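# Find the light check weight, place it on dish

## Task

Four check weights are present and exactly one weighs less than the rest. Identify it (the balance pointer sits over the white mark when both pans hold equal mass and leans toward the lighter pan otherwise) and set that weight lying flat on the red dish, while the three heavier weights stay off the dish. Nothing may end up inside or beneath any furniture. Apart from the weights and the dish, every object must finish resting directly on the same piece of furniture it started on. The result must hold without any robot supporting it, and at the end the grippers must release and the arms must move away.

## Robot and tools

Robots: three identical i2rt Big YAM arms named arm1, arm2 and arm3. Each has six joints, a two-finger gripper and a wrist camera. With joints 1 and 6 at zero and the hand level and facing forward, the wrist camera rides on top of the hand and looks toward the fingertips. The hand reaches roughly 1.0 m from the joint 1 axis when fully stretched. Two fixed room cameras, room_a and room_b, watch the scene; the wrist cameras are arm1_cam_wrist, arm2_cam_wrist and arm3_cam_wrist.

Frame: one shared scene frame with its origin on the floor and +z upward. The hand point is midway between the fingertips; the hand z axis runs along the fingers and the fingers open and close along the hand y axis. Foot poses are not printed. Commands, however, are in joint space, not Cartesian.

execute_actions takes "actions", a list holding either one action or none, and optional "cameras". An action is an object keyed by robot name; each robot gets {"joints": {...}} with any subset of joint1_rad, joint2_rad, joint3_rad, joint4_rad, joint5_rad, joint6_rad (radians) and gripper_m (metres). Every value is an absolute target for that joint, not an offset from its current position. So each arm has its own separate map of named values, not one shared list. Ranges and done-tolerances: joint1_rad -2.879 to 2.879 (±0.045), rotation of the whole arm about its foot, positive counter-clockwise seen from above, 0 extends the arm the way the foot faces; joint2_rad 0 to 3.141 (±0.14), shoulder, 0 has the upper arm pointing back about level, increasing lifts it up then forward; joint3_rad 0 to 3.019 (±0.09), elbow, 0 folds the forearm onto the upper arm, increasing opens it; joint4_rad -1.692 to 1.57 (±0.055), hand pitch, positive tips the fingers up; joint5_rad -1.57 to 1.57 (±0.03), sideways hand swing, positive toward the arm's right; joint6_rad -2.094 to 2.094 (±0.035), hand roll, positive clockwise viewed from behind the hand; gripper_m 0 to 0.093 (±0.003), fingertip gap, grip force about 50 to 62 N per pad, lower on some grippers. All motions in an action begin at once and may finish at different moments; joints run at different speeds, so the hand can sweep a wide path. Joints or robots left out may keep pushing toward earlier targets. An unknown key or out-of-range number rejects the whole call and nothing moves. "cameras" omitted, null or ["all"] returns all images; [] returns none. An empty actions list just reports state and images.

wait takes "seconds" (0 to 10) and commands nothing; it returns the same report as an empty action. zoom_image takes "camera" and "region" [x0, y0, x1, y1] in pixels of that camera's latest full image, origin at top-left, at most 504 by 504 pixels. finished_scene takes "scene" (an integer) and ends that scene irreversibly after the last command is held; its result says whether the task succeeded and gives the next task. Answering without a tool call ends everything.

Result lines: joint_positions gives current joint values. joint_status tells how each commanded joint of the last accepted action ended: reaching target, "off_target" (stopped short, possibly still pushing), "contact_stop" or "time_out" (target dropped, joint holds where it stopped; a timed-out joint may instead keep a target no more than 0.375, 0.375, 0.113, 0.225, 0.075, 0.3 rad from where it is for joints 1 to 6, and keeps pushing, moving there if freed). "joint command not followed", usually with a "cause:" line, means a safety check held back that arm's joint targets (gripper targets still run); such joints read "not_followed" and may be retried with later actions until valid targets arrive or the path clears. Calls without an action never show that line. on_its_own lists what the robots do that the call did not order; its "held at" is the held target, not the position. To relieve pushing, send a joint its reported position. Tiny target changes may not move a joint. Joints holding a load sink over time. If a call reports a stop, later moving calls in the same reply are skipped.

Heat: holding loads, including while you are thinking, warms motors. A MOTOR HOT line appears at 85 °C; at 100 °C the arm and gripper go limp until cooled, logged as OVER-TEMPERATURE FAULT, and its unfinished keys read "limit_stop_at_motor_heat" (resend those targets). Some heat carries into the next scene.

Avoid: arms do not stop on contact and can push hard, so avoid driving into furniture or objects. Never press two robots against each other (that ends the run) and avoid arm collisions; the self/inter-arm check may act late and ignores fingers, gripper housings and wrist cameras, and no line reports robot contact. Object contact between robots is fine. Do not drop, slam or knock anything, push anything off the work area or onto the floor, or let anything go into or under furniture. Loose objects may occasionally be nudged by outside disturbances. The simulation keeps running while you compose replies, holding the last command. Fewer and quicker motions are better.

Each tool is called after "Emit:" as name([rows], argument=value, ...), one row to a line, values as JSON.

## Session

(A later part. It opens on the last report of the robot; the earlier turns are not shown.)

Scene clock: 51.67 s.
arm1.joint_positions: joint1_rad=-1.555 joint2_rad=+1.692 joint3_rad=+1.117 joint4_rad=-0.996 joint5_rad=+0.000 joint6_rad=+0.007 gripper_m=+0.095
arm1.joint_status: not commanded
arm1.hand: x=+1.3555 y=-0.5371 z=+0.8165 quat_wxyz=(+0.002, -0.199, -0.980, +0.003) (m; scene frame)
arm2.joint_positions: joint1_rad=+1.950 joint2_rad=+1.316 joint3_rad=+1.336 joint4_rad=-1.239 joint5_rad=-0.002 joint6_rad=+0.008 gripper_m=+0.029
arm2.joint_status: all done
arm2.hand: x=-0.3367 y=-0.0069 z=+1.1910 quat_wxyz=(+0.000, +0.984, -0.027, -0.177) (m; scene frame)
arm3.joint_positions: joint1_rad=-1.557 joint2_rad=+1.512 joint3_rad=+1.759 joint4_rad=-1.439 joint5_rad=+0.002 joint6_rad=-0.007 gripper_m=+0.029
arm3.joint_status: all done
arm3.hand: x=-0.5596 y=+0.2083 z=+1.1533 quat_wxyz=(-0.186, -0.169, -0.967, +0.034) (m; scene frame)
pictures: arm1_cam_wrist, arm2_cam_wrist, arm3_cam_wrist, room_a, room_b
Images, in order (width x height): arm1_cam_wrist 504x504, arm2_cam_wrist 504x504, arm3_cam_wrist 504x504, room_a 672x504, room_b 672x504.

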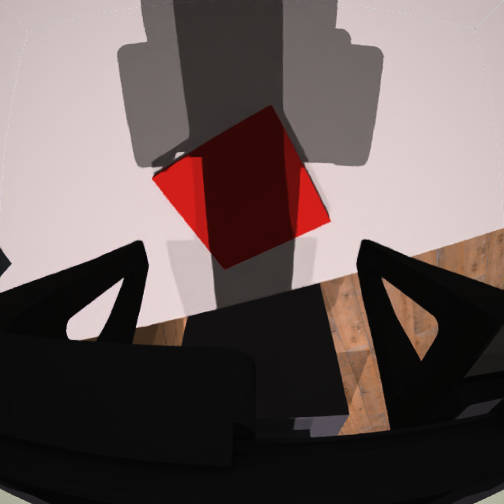

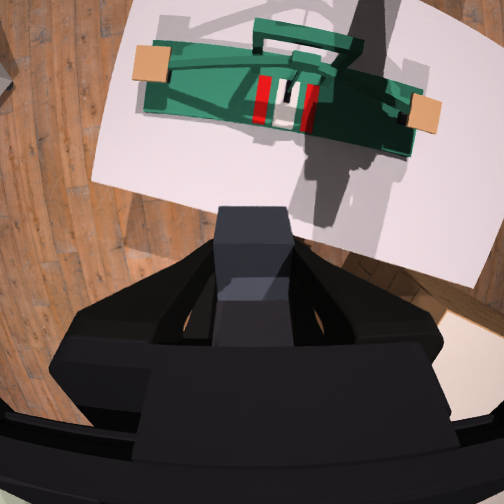

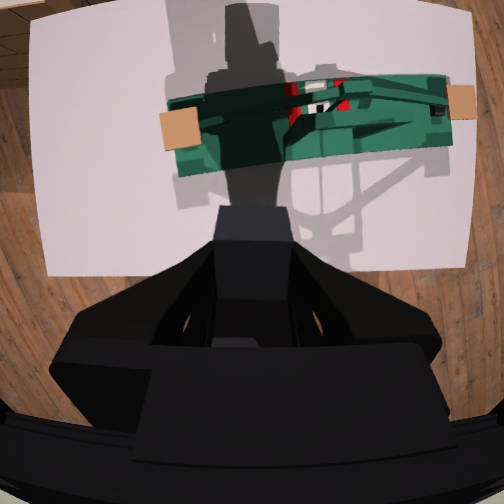

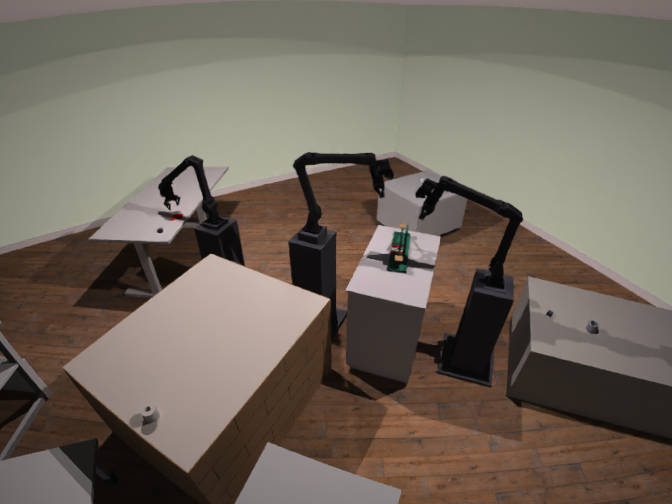

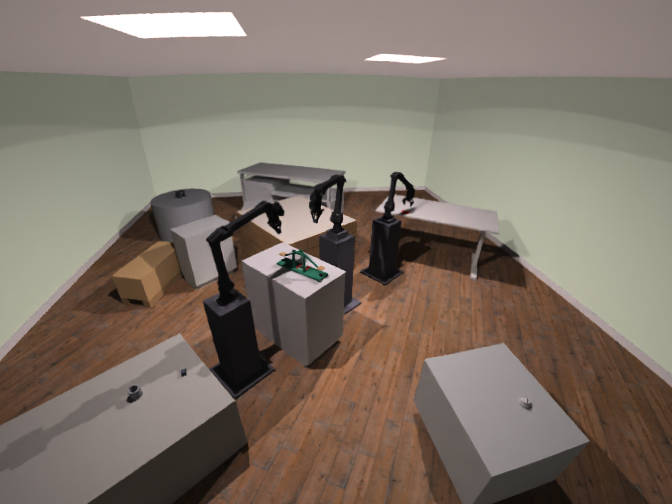

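Emit:
execute_actions([
  {"arm1": {"joints": {"joint1_rad": -0.99, "joint2_rad": 1.742, "joint3_rad": 1.155, "joint4_rad": -0.96, "joint6_rad": 0.34}}, "arm2": {"joints": {"joint1_rad": 2.165, "joint2_rad": 2.133, "joint3_rad": 1.922, "joint4_rad": -1.338, "joint6_rad": -1.21}}, "arm3": {"joints": {"joint1_rad": -1.412, "joint2_rad": 1.993, "joint3_rad": 1.985, "joint4_rad": -1.56, "joint6_rad": -1.59}}},
])

Scene clock: 64.77 s.
arm1.joint_positions: joint1_rad=-0.980 joint2_rad=+1.729 joint3_rad=+1.123 joint4_rad=-0.971 joint5_rad=-0.001 joint6_rad=+0.333 gripper_m=+0.095
arm1.joint_status: all done
arm1.hand: x=+1.3886 y=-0.2790 z=+0.8005 quat_wxyz=(+0.005, -0.076, -0.997, +0.004) (m; scene frame)
arm2.joint_positions: joint1_rad=+2.176 joint2_rad=+2.163 joint3_rad=+1.856 joint4_rad=-1.332 joint5_rad=-0.002 joint6_rad=-1.200 gripper_m=+0.029
arm2.joint_status: all done
arm2.hand: x=-0.5061 y=-0.1432 z=+0.9475 quat_wxyz=(+0.018, +0.771, +0.637, +0.027) (m; scene frame)
arm3.joint_positions: joint1_rad=-1.408 joint2_rad=+1.995 joint3_rad=+1.960 joint4_rad=-1.548 joint5_rad=+0.000 joint6_rad=-1.578 gripper_m=+0.029
arm3.joint_status: all done
arm3.hand: x=-0.4498 y=+0.2662 z=+0.9640 quat_wxyz=(+0.003, +0.634, -0.773, -0.005) (m; scene frame)
pictures: arm1_cam_wrist, arm2_cam_wrist, arm3_cam_wrist, room_a, room_b
Images, in order (width x height): arm1_cam_wrist 504x504, arm2_cam_wrist 504x504, arm3_cam_wrist 504x504, room_a 672x504, room_b 672x504.

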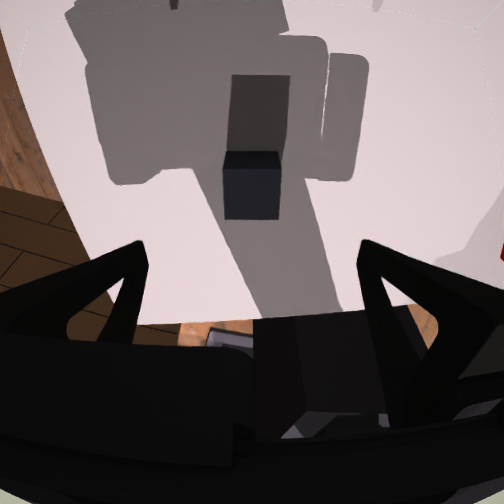

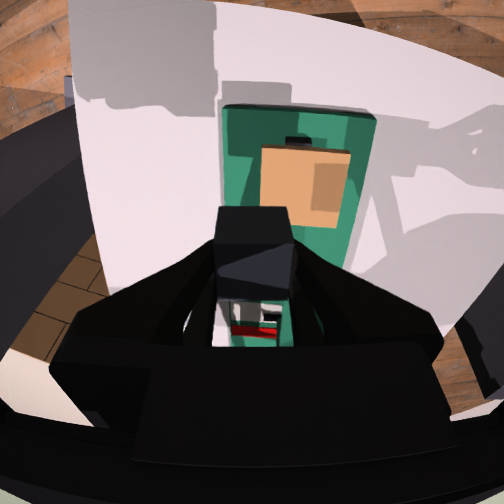

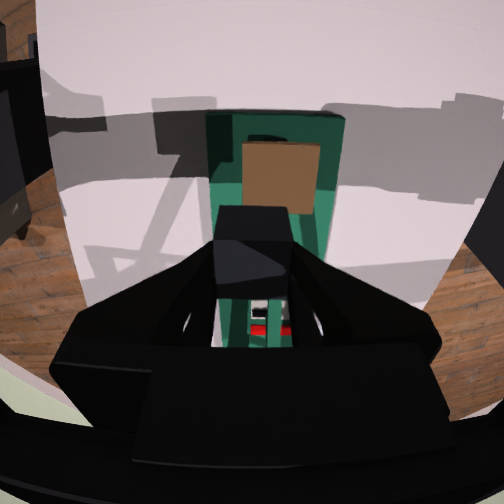

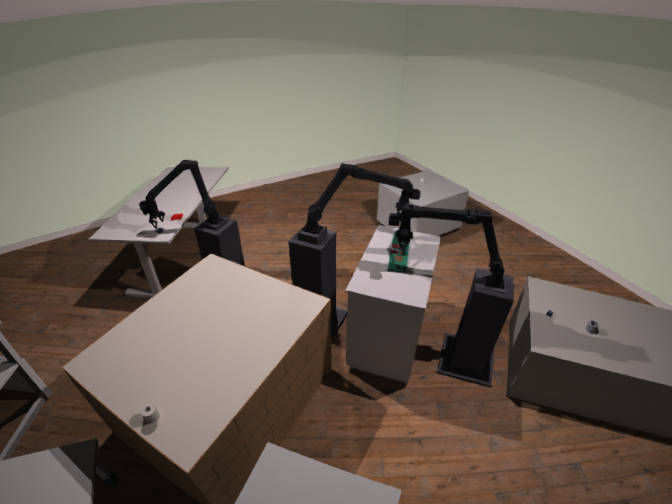

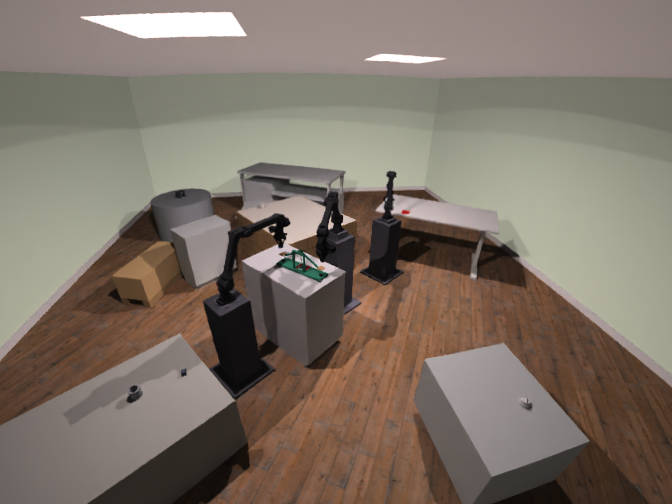

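Emit:
zoom_image(camera="arm2_cam_wrist", region=[190, 90, 400, 260])

Emit:
zoom_image(camera="arm3_cam_wrist", region=[190, 90, 400, 260])

Region (190, 90, 400, 260) of arm2_cam_wrist's 504x504 image, scaled by 2.400, with more detail than that image has; it fills the top 408 rows of this view, and the rest is white.

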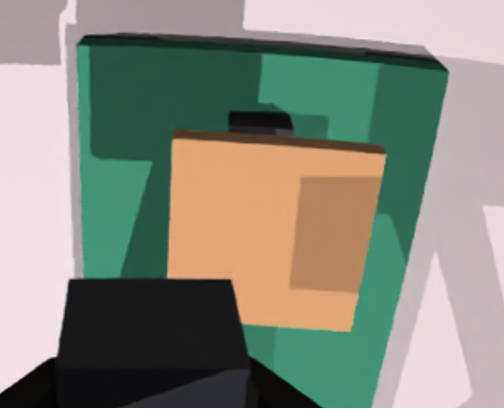

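Region (190, 90, 400, 260) of arm3_cam_wrist's 504x504 image, scaled by 2.400, with more detail than that image has; it fills the top 408 rows of this view, and the rest is white.

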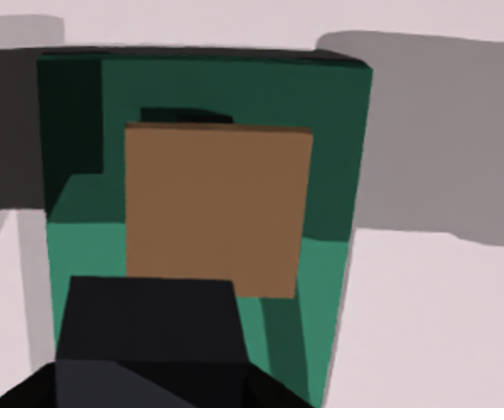

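Emit:
execute_actions([
  {"arm2": {"joints": {"joint1_rad": 2.152, "joint2_rad": 2.19, "joint3_rad": 1.922, "joint4_rad": -1.19}}, "arm3": {"joints": {"joint1_rad": -1.418, "joint2_rad": 2.05, "joint3_rad": 1.917, "joint4_rad": -1.405}}},
], cameras=["arm2_cam_wrist", "arm3_cam_wrist", "room_a", "room_b"])

Scene clock: 74.63 s.
arm1.joint_positions: joint1_rad=-0.980 joint2_rad=+1.729 joint3_rad=+1.123 joint4_rad=-0.971 joint5_rad=-0.001 joint6_rad=+0.333 gripper_m=+0.095
arm1.joint_status: not commanded
arm1.hand: x=+1.3886 y=-0.2790 z=+0.8005 quat_wxyz=(+0.005, -0.076, -0.997, +0.004) (m; scene frame)
arm2.joint_positions: joint1_rad=+2.162 joint2_rad=+2.201 joint3_rad=+1.856 joint4_rad=-1.206 joint5_rad=-0.002 joint6_rad=-1.200 gripper_m=+0.029
arm2.joint_status: all done
arm2.hand: x=-0.5348 y=-0.1393 z=+0.9231 quat_wxyz=(-0.004, +0.775, +0.632, -0.012) (m; scene frame)
arm3.joint_positions: joint1_rad=-1.410 joint2_rad=+2.046 joint3_rad=+1.915 joint4_rad=-1.419 joint5_rad=+0.000 joint6_rad=-1.579 gripper_m=+0.029
arm3.joint_status: all done
arm3.hand: x=-0.4296 y=+0.2606 z=+0.9161 quat_wxyz=(-0.007, +0.634, -0.774, +0.008) (m; scene frame)
pictures: arm2_cam_wrist, arm3_cam_wrist, room_a, room_b
Images, in order (width x height): arm2_cam_wrist 504x504, arm3_cam_wrist 504x504, room_a 672x504, room_b 672x504.

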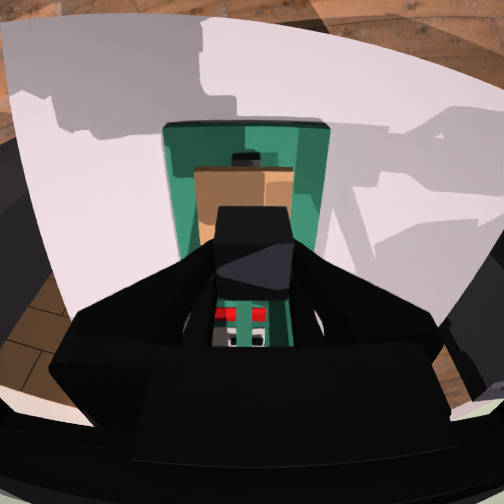

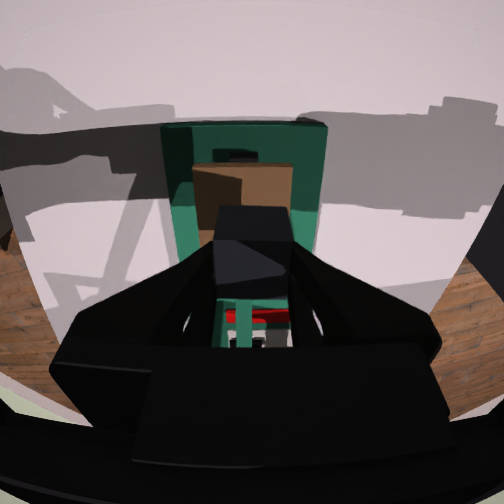

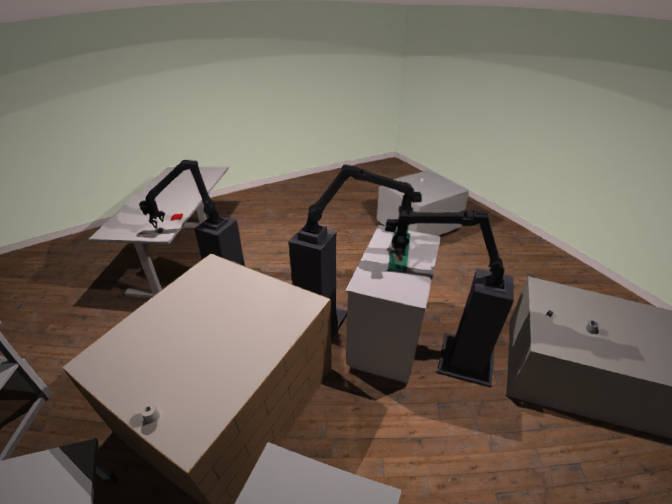

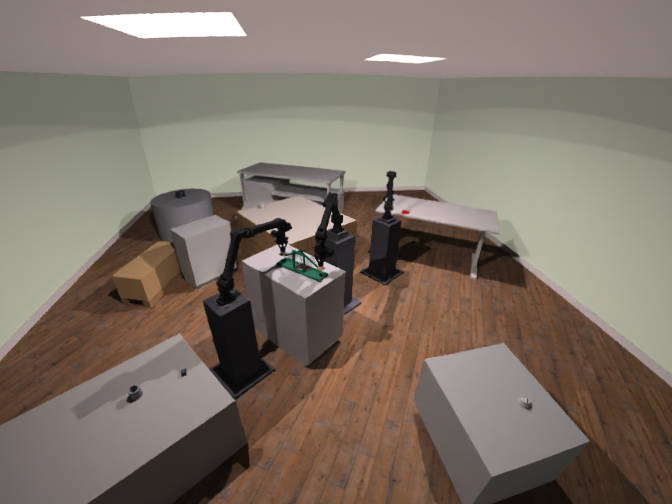

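Emit:
zoom_image(camera="arm2_cam_wrist", region=[168, 130, 336, 260])

Emit:
zoom_image(camera="arm3_cam_wrist", region=[168, 130, 336, 260])

Emit:
zoom_image(camera="room_b", region=[260, 225, 350, 290])

Region (168, 130, 336, 260) of arm2_cam_wrist's 504x504 image, scaled by 3.000, with more detail than that image has; it fills the top 390 rows of this view, and the rest is white.

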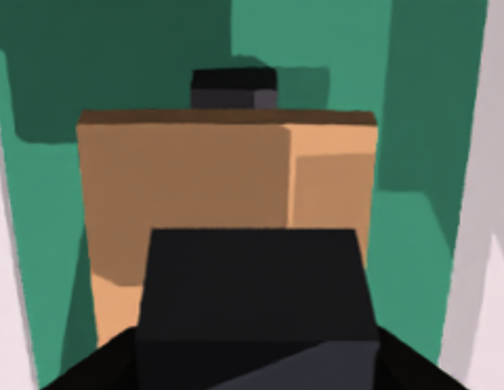

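Region (168, 130, 336, 260) of arm3_cam_wrist's 504x504 image, scaled by 3.000, with more detail than that image has; it fills the top 390 rows of this view, and the rest is white.

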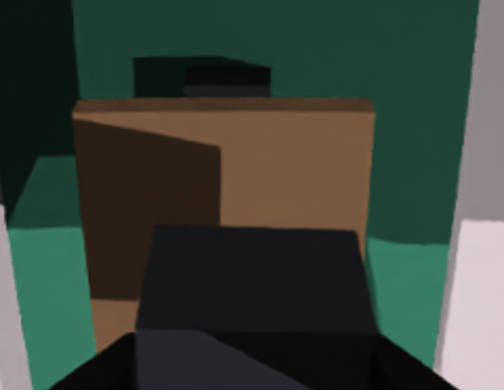

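Region (260, 225, 350, 290) of room_b's 672x504 image, scaled by 5.600, with more detail than that image has.

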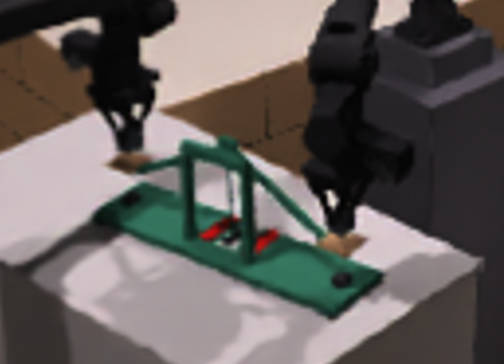

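Emit:
execute_actions([
  {"arm2": {"joints": {"joint2_rad": 2.227}}, "arm3": {"joints": {"joint2_rad": 2.066, "joint3_rad": 1.88, "joint4_rad": -1.375}}},
], cameras=["arm2_cam_wrist", "arm3_cam_wrist", "room_b"])

Scene clock: 78.60 s.
arm1.joint_positions: joint1_rad=-0.980 joint2_rad=+1.729 joint3_rad=+1.123 joint4_rad=-0.971 joint5_rad=-0.001 joint6_rad=+0.333 gripper_m=+0.095
arm1.joint_status: not commanded
arm1.hand: x=+1.3886 y=-0.2790 z=+0.8005 quat_wxyz=(+0.005, -0.076, -0.997, +0.004) (m; scene frame)
arm2.joint_positions: joint1_rad=+2.162 joint2_rad=+2.237 joint3_rad=+1.856 joint4_rad=-1.204 joint5_rad=-0.001 joint6_rad=-1.201 gripper_m=+0.029
arm2.joint_status: all done
arm2.hand: x=-0.5309 y=-0.1386 z=+0.8996 quat_wxyz=(+0.004, +0.775, +0.632, +0.003) (m; scene frame)
arm3.joint_positions: joint1_rad=-1.410 joint2_rad=+2.050 joint3_rad=+1.880 joint4_rad=-1.388 joint5_rad=+0.000 joint6_rad=-1.579 gripper_m=+0.029
arm3.joint_status: all done
arm3.hand: x=-0.4324 y=+0.2612 z=+0.9006 quat_wxyz=(-0.005, +0.634, -0.774, +0.005) (m; scene frame)
pictures: arm2_cam_wrist, arm3_cam_wrist, room_b
Images, in order (width x height): arm2_cam_wrist 504x504, arm3_cam_wrist 504x504, room_b 672x504.

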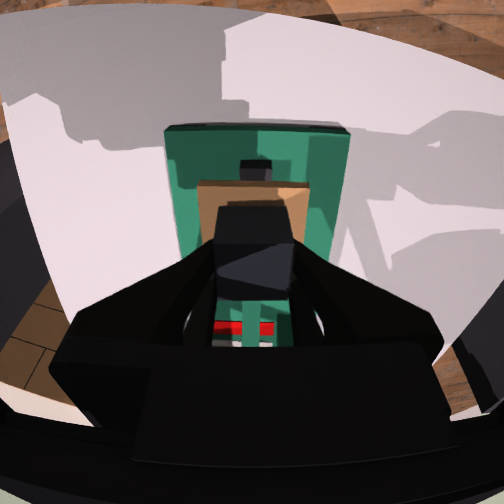

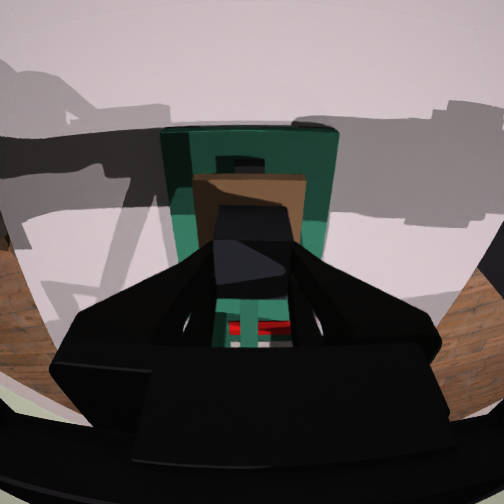

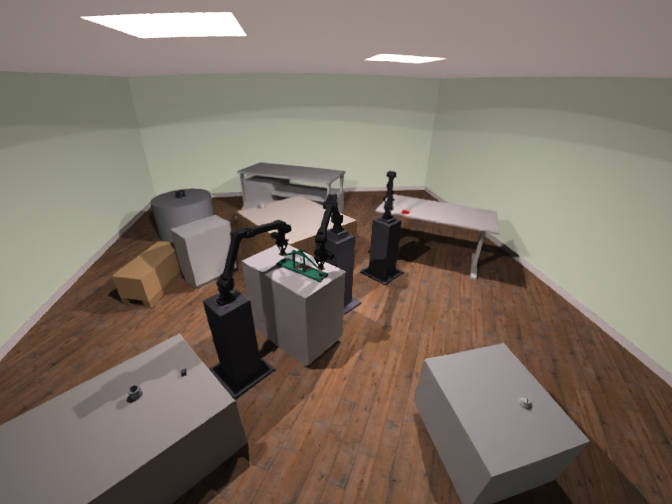

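Emit:
zoom_image(camera="arm2_cam_wrist", region=[168, 130, 336, 260])

Emit:
zoom_image(camera="arm3_cam_wrist", region=[168, 130, 336, 260])

Emit:
zoom_image(camera="room_b", region=[260, 225, 350, 290])

Region (168, 130, 336, 260) of arm2_cam_wrist's 504x504 image, scaled by 3.000, with more detail than that image has; it fills the top 390 rows of this view, and the rest is white.

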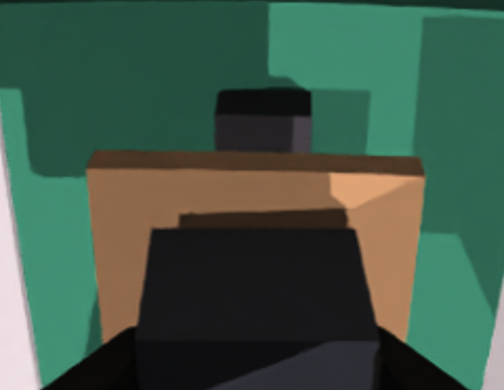

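Region (168, 130, 336, 260) of arm3_cam_wrist's 504x504 image, scaled by 3.000, with more detail than that image has; it fills the top 390 rows of this view, and the rest is white.

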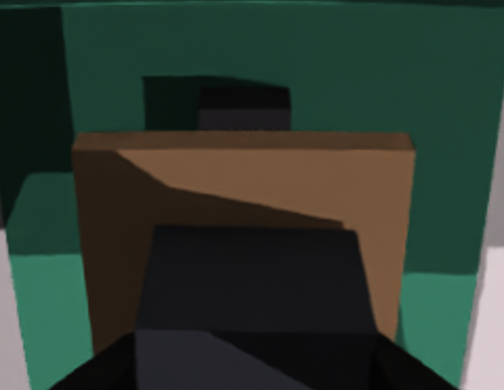

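Region (260, 225, 350, 290) of room_b's 672x504 image, scaled by 5.600, with more detail than that image has.

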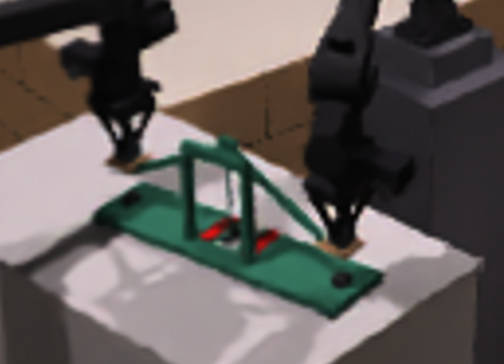

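Emit:
execute_actions([
  {"arm2": {"joints": {"gripper_m": 0.08}}, "arm3": {"joints": {"gripper_m": 0.08}}},
], cameras=["arm2_cam_wrist", "arm3_cam_wrist", "room_b"])

Emit:
wait(seconds=2)

Scene clock: 80.47 s.
arm1.joint_positions: joint1_rad=-0.980 joint2_rad=+1.729 joint3_rad=+1.123 joint4_rad=-0.971 joint5_rad=-0.001 joint6_rad=+0.333 gripper_m=+0.095
arm1.joint_status: not commanded
arm1.hand: x=+1.3886 y=-0.2790 z=+0.8005 quat_wxyz=(+0.005, -0.076, -0.997, +0.004) (m; scene frame)
arm2.joint_positions: joint1_rad=+2.162 joint2_rad=+2.237 joint3_rad=+1.862 joint4_rad=-1.204 joint5_rad=-0.001 joint6_rad=-1.201 gripper_m=+0.080
arm2.joint_status: all done
arm2.hand: x=-0.5332 y=-0.1390 z=+0.9017 quat_wxyz=(+0.003, +0.775, +0.632, +0.001) (m; scene frame)
arm3.joint_positions: joint1_rad=-1.410 joint2_rad=+2.050 joint3_rad=+1.880 joint4_rad=-1.388 joint5_rad=+0.000 joint6_rad=-1.579 gripper_m=+0.080
arm3.joint_status: all done
arm3.hand: x=-0.4324 y=+0.2612 z=+0.9006 quat_wxyz=(-0.005, +0.634, -0.774, +0.005) (m; scene frame)
pictures: arm2_cam_wrist, arm3_cam_wrist, room_b
Images, in order (width x height): arm2_cam_wrist 504x504, arm3_cam_wrist 504x504, room_b 672x504.

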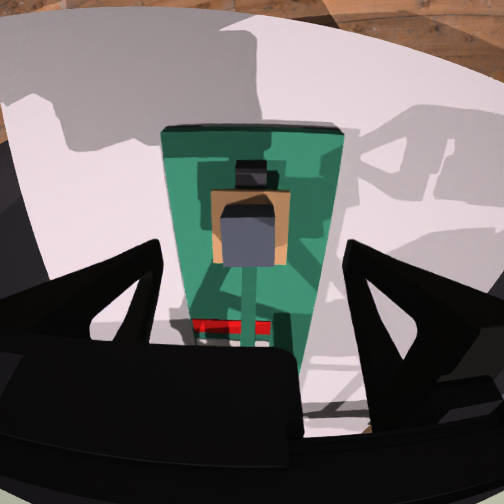

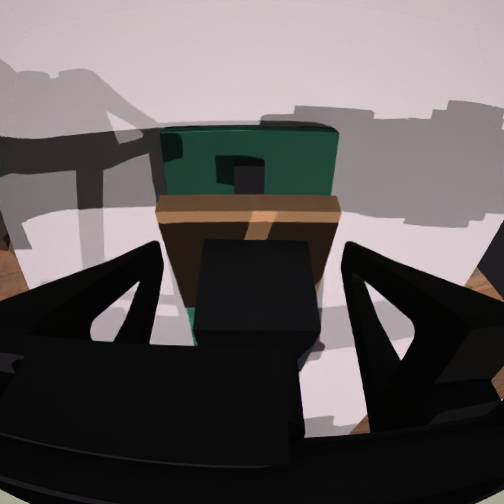

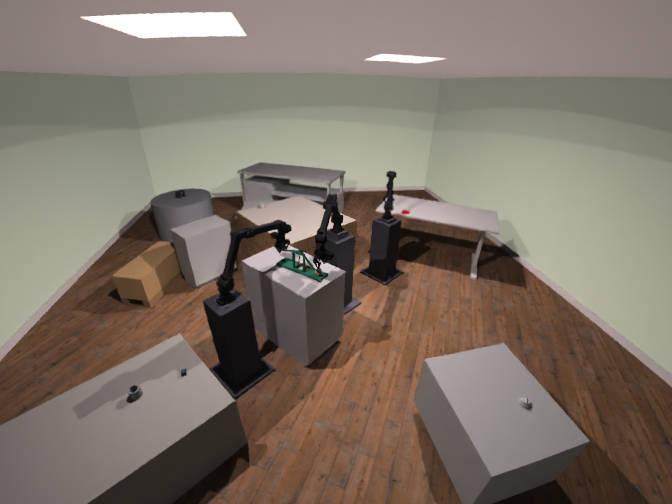

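Scene clock: 82.47 s.
arm1.joint_positions: joint1_rad=-0.980 joint2_rad=+1.729 joint3_rad=+1.123 joint4_rad=-0.971 joint5_rad=-0.001 joint6_rad=+0.333 gripper_m=+0.095
arm1.joint_status: not commanded
arm1.hand: x=+1.3886 y=-0.2790 z=+0.8005 quat_wxyz=(+0.005, -0.076, -0.997, +0.004) (m; scene frame)
arm2.joint_positions: joint1_rad=+2.162 joint2_rad=+2.237 joint3_rad=+1.862 joint4_rad=-1.204 joint5_rad=-0.001 joint6_rad=-1.201 gripper_m=+0.080
arm2.joint_status: all done
arm2.hand: x=-0.5332 y=-0.1390 z=+0.9017 quat_wxyz=(+0.003, +0.775, +0.632, +0.001) (m; scene frame)
arm3.joint_positions: joint1_rad=-1.410 joint2_rad=+2.050 joint3_rad=+1.880 joint4_rad=-1.388 joint5_rad=+0.000 joint6_rad=-1.579 gripper_m=+0.080
arm3.joint_status: all done
arm3.hand: x=-0.4324 y=+0.2612 z=+0.9006 quat_wxyz=(-0.005, +0.634, -0.774, +0.005) (m; scene frame)
wait: 2.00 s; at rest by 0.27 s
pictures: arm1_cam_wrist, arm2_cam_wrist, arm3_cam_wrist, room_a, room_b
Images, in order (width x height): arm1_cam_wrist 504x504, arm2_cam_wrist 504x504, arm3_cam_wrist 504x504, room_a 672x504, room_b 672x504.

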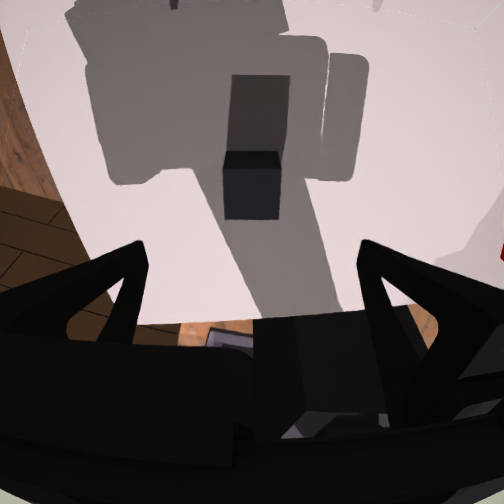

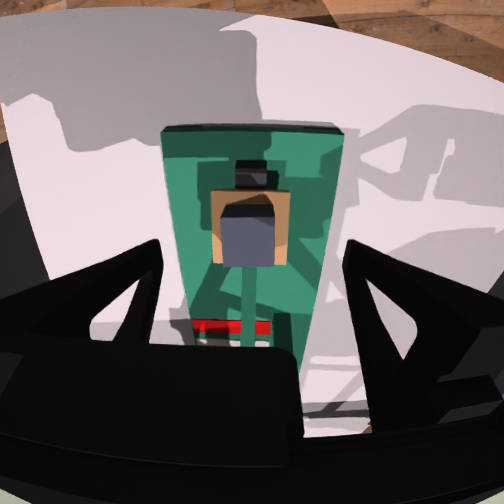

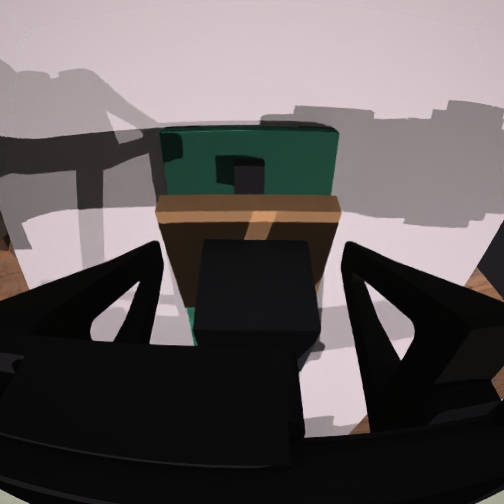

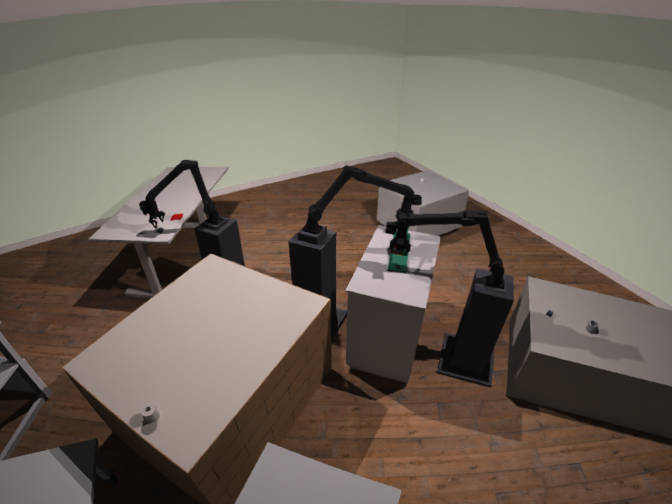

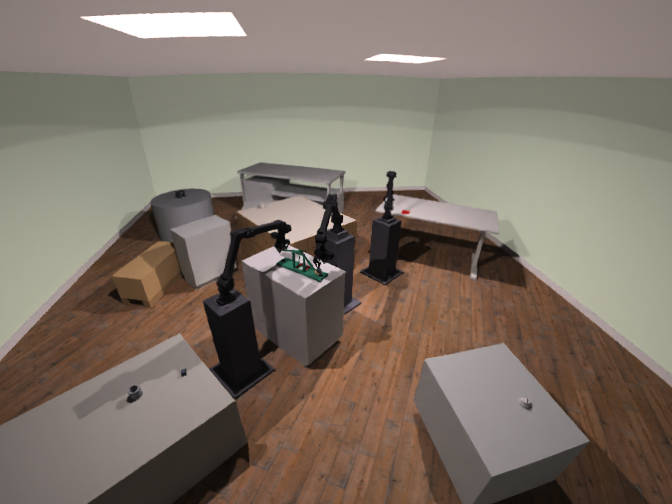

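Emit:
zoom_image(camera="room_b", region=[260, 225, 350, 290])

Emit:
zoom_image(camera="room_a", region=[360, 200, 450, 285])

Region (260, 225, 350, 290) of room_b's 672x504 image, scaled by 5.600, with more detail than that image has.

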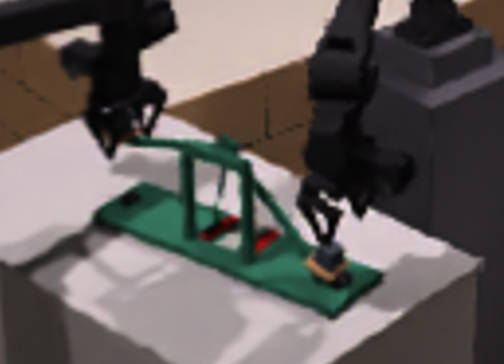

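Region (360, 200, 450, 285) of room_a's 672x504 image, scaled by 5.600, with more detail than that image has.

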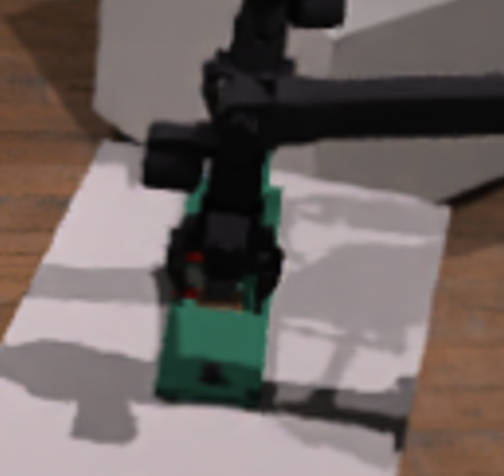

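Emit:
execute_actions([
  {"arm1": {"joints": {"joint1_rad": 0.1, "joint3_rad": 1.69, "joint4_rad": -1.3}}, "arm2": {"joints": {"joint1_rad": 2.06, "joint2_rad": 1.9, "joint3_rad": 1.685, "joint4_rad": -1.095, "joint5_rad": 0.25, "joint6_rad": 0.05, "gripper_m": 0.085}}, "arm3": {"joints": {"joint1_rad": -0.5, "joint2_rad": 1.6, "gripper_m": 0.093}}},
], cameras=["room_a", "room_b"])

Scene clock: 91.83 s.
arm1.joint_positions: joint1_rad=+0.110 joint2_rad=+1.737 joint3_rad=+1.662 joint4_rad=-1.285 joint5_rad=-0.002 joint6_rad=+0.335 gripper_m=+0.095
arm1.joint_status: all done
arm1.hand: x=+1.1084 y=+0.1971 z=+0.9925 quat_wxyz=(-0.069, +0.449, -0.888, -0.075) (m; scene frame)
arm2.joint_positions: joint1_rad=+2.049 joint2_rad=+1.896 joint3_rad=+1.692 joint4_rad=-1.110 joint5_rad=+0.249 joint6_rad=+0.040 gripper_m=+0.085
arm2.joint_status: all done
arm2.hand: x=-0.5227 y=-0.0200 z=+1.0585 quat_wxyz=(-0.115, +0.984, -0.009, -0.135) (m; scene frame)
arm3.joint_positions: joint1_rad=-0.502 joint2_rad=+1.595 joint3_rad=+1.868 joint4_rad=-1.376 joint5_rad=-0.003 joint6_rad=-1.579 gripper_m=+0.093
arm3.joint_status: all done
arm3.hand: x=-0.6147 y=+0.7648 z=+1.1668 quat_wxyz=(-0.211, +0.884, -0.405, +0.097) (m; scene frame)
pictures: room_a, room_b
Images, in order (width x height): room_a 672x504, room_b 672x504.

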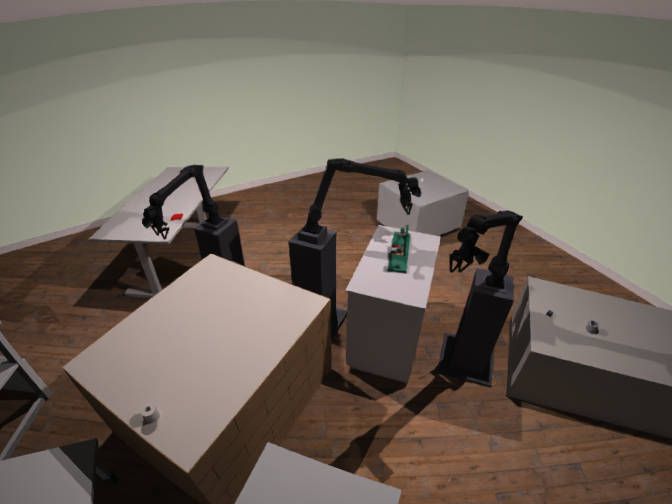

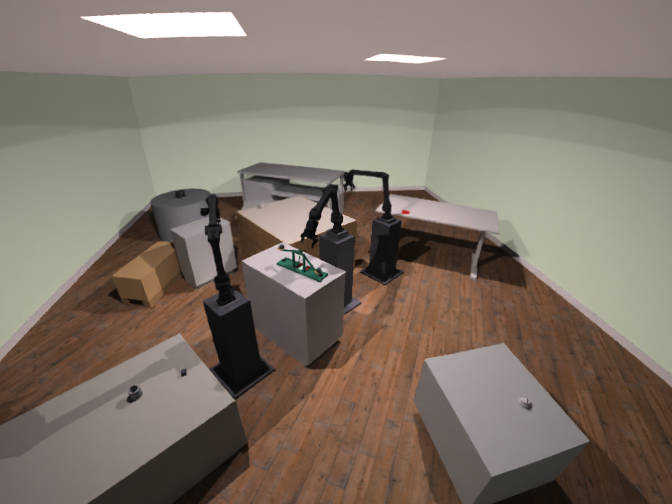

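Emit:
execute_actions([
  {"arm1": {"joints": {"joint2_rad": 1.95, "joint4_rad": -1.17}}, "arm2": {"joints": {"joint1_rad": 1.575, "joint2_rad": 1.925, "joint3_rad": 1.652, "joint6_rad": 1.338}}, "arm3": {"joints": {"joint1_rad": 0.0, "joint2_rad": 1.0, "joint3_rad": 1.2, "joint6_rad": -0.5}}},
], cameras=["arm2_cam_wrist", "room_a", "room_b"])

Scene clock: 94.47 s.
arm1.joint_positions: joint1_rad=+0.110 joint2_rad=+1.953 joint3_rad=+1.667 joint4_rad=-1.185 joint5_rad=-0.002 joint6_rad=+0.335 gripper_m=+0.095
arm1.joint_status: all done
arm1.hand: x=+1.1176 y=+0.2280 z=+0.8725 quat_wxyz=(-0.031, +0.451, -0.891, -0.035) (m; scene frame)
arm2.joint_positions: joint1_rad=+1.576 joint2_rad=+1.926 joint3_rad=+1.661 joint4_rad=-1.107 joint5_rad=+0.251 joint6_rad=+1.327 gripper_m=+0.085
arm2.joint_status: all done
arm2.hand: x=-0.4401 y=+0.2688 z=+1.0254 quat_wxyz=(-0.066, +0.624, -0.765, -0.143) (m; scene frame)
arm3.joint_positions: joint1_rad=-0.004 joint2_rad=+0.999 joint3_rad=+1.202 joint4_rad=-1.374 joint5_rad=-0.002 joint6_rad=-0.512 gripper_m=+0.093
arm3.joint_status: all done
arm3.hand: x=-0.9308 y=+0.7121 z=+1.1119 quat_wxyz=(-0.187, +0.740, -0.642, -0.068) (m; scene frame)
pictures: arm2_cam_wrist, room_a, room_b
Images, in order (width x height): arm2_cam_wrist 504x504, room_a 672x504, room_b 672x504.

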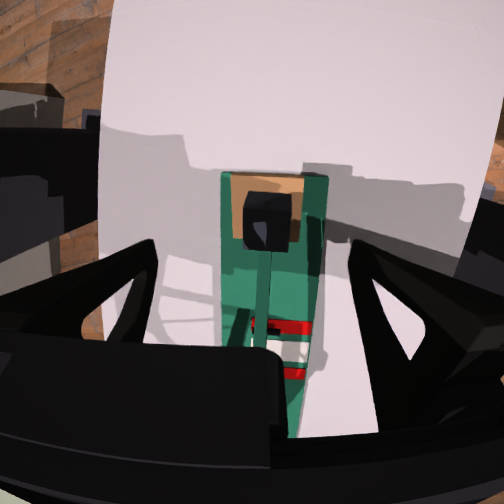

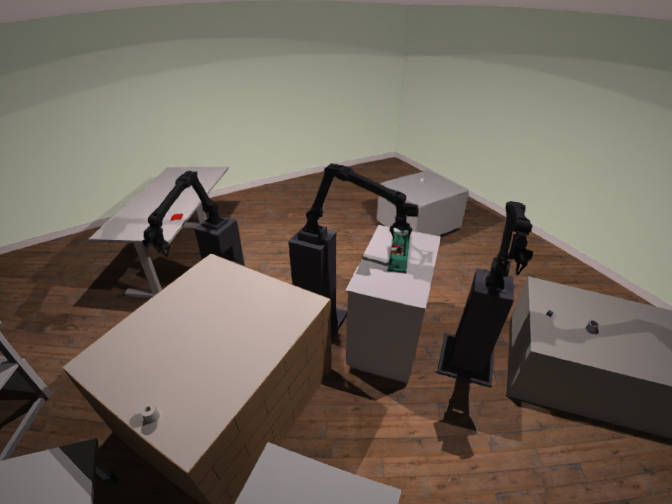

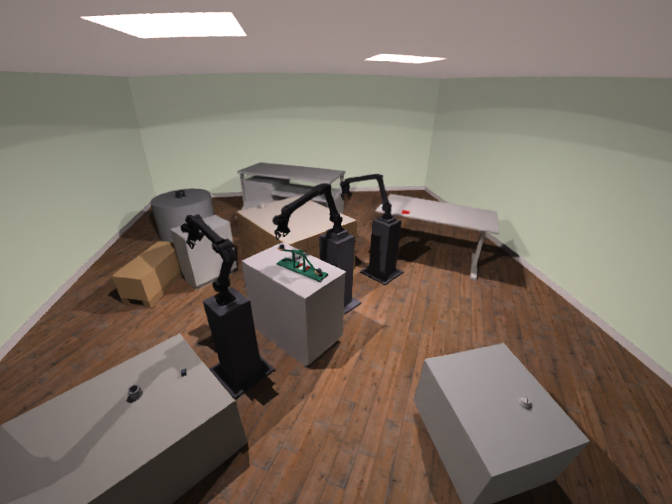

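Emit:
zoom_image(camera="arm2_cam_wrist", region=[190, 150, 358, 280])

Region (190, 150, 358, 280) of arm2_cam_wrist's 504x504 image, scaled by 3.000, with more detail than that image has; it fills the top 390 rows of this view, and the rest is white.

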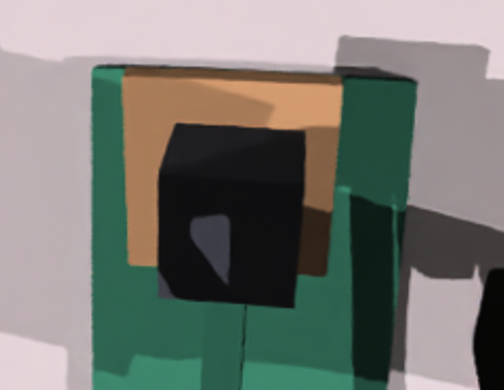

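Emit:
execute_actions([
  {"arm2": {"joints": {"joint1_rad": 1.592, "joint2_rad": 2.055, "joint4_rad": -1.075}}},
], cameras=["arm2_cam_wrist", "room_b"])

Scene clock: 97.80 s.
arm1.joint_positions: joint1_rad=+0.110 joint2_rad=+1.953 joint3_rad=+1.667 joint4_rad=-1.185 joint5_rad=-0.002 joint6_rad=+0.335 gripper_m=+0.095
arm1.joint_status: not commanded
arm1.hand: x=+1.1176 y=+0.2280 z=+0.8725 quat_wxyz=(-0.031, +0.451, -0.891, -0.035) (m; scene frame)
arm2.joint_positions: joint1_rad=+1.578 joint2_rad=+2.074 joint3_rad=+1.648 joint4_rad=-1.089 joint5_rad=+0.251 joint6_rad=+1.328 gripper_m=+0.085
arm2.joint_status: all done
arm2.hand: x=-0.4340 y=+0.2639 z=+0.9312 quat_wxyz=(-0.097, +0.635, -0.762, -0.080) (m; scene frame)
arm3.joint_positions: joint1_rad=-0.004 joint2_rad=+0.999 joint3_rad=+1.202 joint4_rad=-1.374 joint5_rad=-0.002 joint6_rad=-0.512 gripper_m=+0.093
arm3.joint_status: not commanded
arm3.hand: x=-0.9308 y=+0.7121 z=+1.1119 quat_wxyz=(-0.187, +0.740, -0.642, -0.068) (m; scene frame)
pictures: arm2_cam_wrist, room_b
Images, in order (width x height): arm2_cam_wrist 504x504, room_b 672x504.

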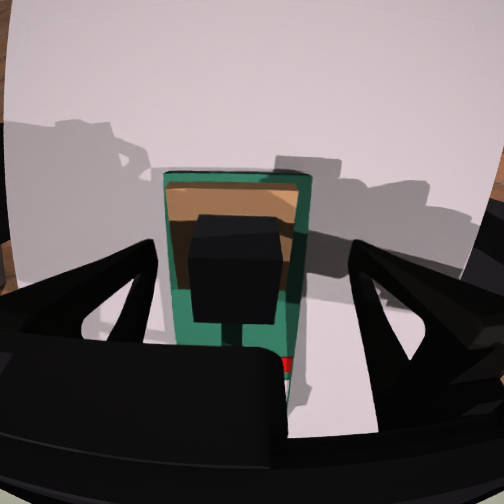

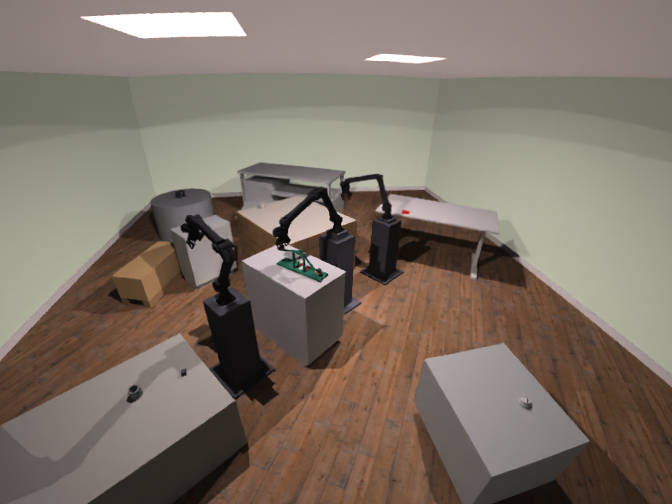

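Emit:
execute_actions([
  {"arm2": {"joints": {"joint2_rad": 2.04, "joint4_rad": -1.055}}},
], cameras=["arm2_cam_wrist"])

Scene clock: 99.43 s.
arm1.joint_positions: joint1_rad=+0.110 joint2_rad=+1.953 joint3_rad=+1.667 joint4_rad=-1.185 joint5_rad=-0.002 joint6_rad=+0.335 gripper_m=+0.095
arm1.joint_status: not commanded
arm1.hand: x=+1.1176 y=+0.2280 z=+0.8725 quat_wxyz=(-0.031, +0.451, -0.891, -0.035) (m; scene frame)
arm2.joint_positions: joint1_rad=+1.578 joint2_rad=+2.060 joint3_rad=+1.648 joint4_rad=-1.071 joint5_rad=+0.251 joint6_rad=+1.328 gripper_m=+0.085
arm2.joint_status: all done
arm2.hand: x=-0.4390 y=+0.2662 z=+0.9397 quat_wxyz=(-0.090, +0.633, -0.763, -0.094) (m; scene frame)
arm3.joint_positions: joint1_rad=-0.004 joint2_rad=+0.999 joint3_rad=+1.202 joint4_rad=-1.374 joint5_rad=-0.002 joint6_rad=-0.512 gripper_m=+0.093
arm3.joint_status: not commanded
arm3.hand: x=-0.9308 y=+0.7121 z=+1.1119 quat_wxyz=(-0.187, +0.740, -0.642, -0.068) (m; scene frame)
pictures: arm2_cam_wrist
Images, in order (width x height): arm2_cam_wrist 504x504.

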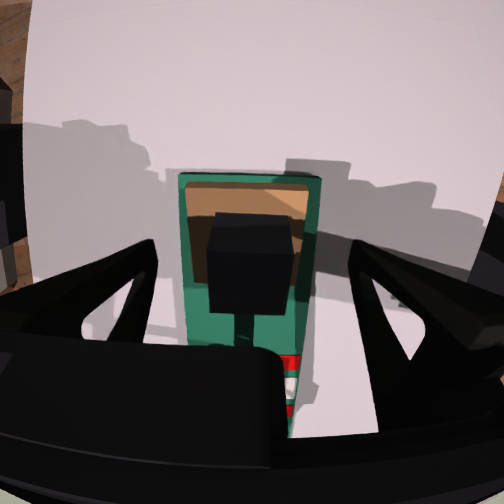

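Emit:
execute_actions([
  {"arm2": {"joints": {"gripper_m": 0.02}}},
], cameras=["arm2_cam_wrist"])

Scene clock: 106.23 s.
arm1.joint_positions: joint1_rad=+0.110 joint2_rad=+1.953 joint3_rad=+1.667 joint4_rad=-1.185 joint5_rad=-0.002 joint6_rad=+0.335 gripper_m=+0.095
arm1.joint_status: not commanded
arm1.hand: x=+1.1176 y=+0.2280 z=+0.8725 quat_wxyz=(-0.031, +0.451, -0.891, -0.035) (m; scene frame)
arm2.joint_positions: joint1_rad=+1.578 joint2_rad=+2.060 joint3_rad=+1.648 joint4_rad=-1.070 joint5_rad=+0.250 joint6_rad=+1.329 gripper_m=+0.029
arm2.joint_status: gripper_m off_target (ended at +0.029, target +0.020)
arm2.hand: x=-0.4394 y=+0.2659 z=+0.9396 quat_wxyz=(-0.090, +0.633, -0.763, -0.094) (m; scene frame)
arm3.joint_positions: joint1_rad=-0.004 joint2_rad=+0.999 joint3_rad=+1.202 joint4_rad=-1.374 joint5_rad=-0.002 joint6_rad=-0.512 gripper_m=+0.093
arm3.joint_status: not commanded
arm3.hand: x=-0.9308 y=+0.7121 z=+1.1119 quat_wxyz=(-0.187, +0.740, -0.642, -0.068) (m; scene frame)
pictures: arm2_cam_wrist
Images, in order (width x height): arm2_cam_wrist 504x504.

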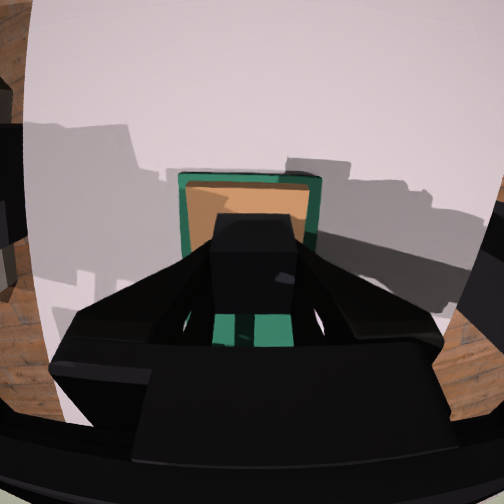

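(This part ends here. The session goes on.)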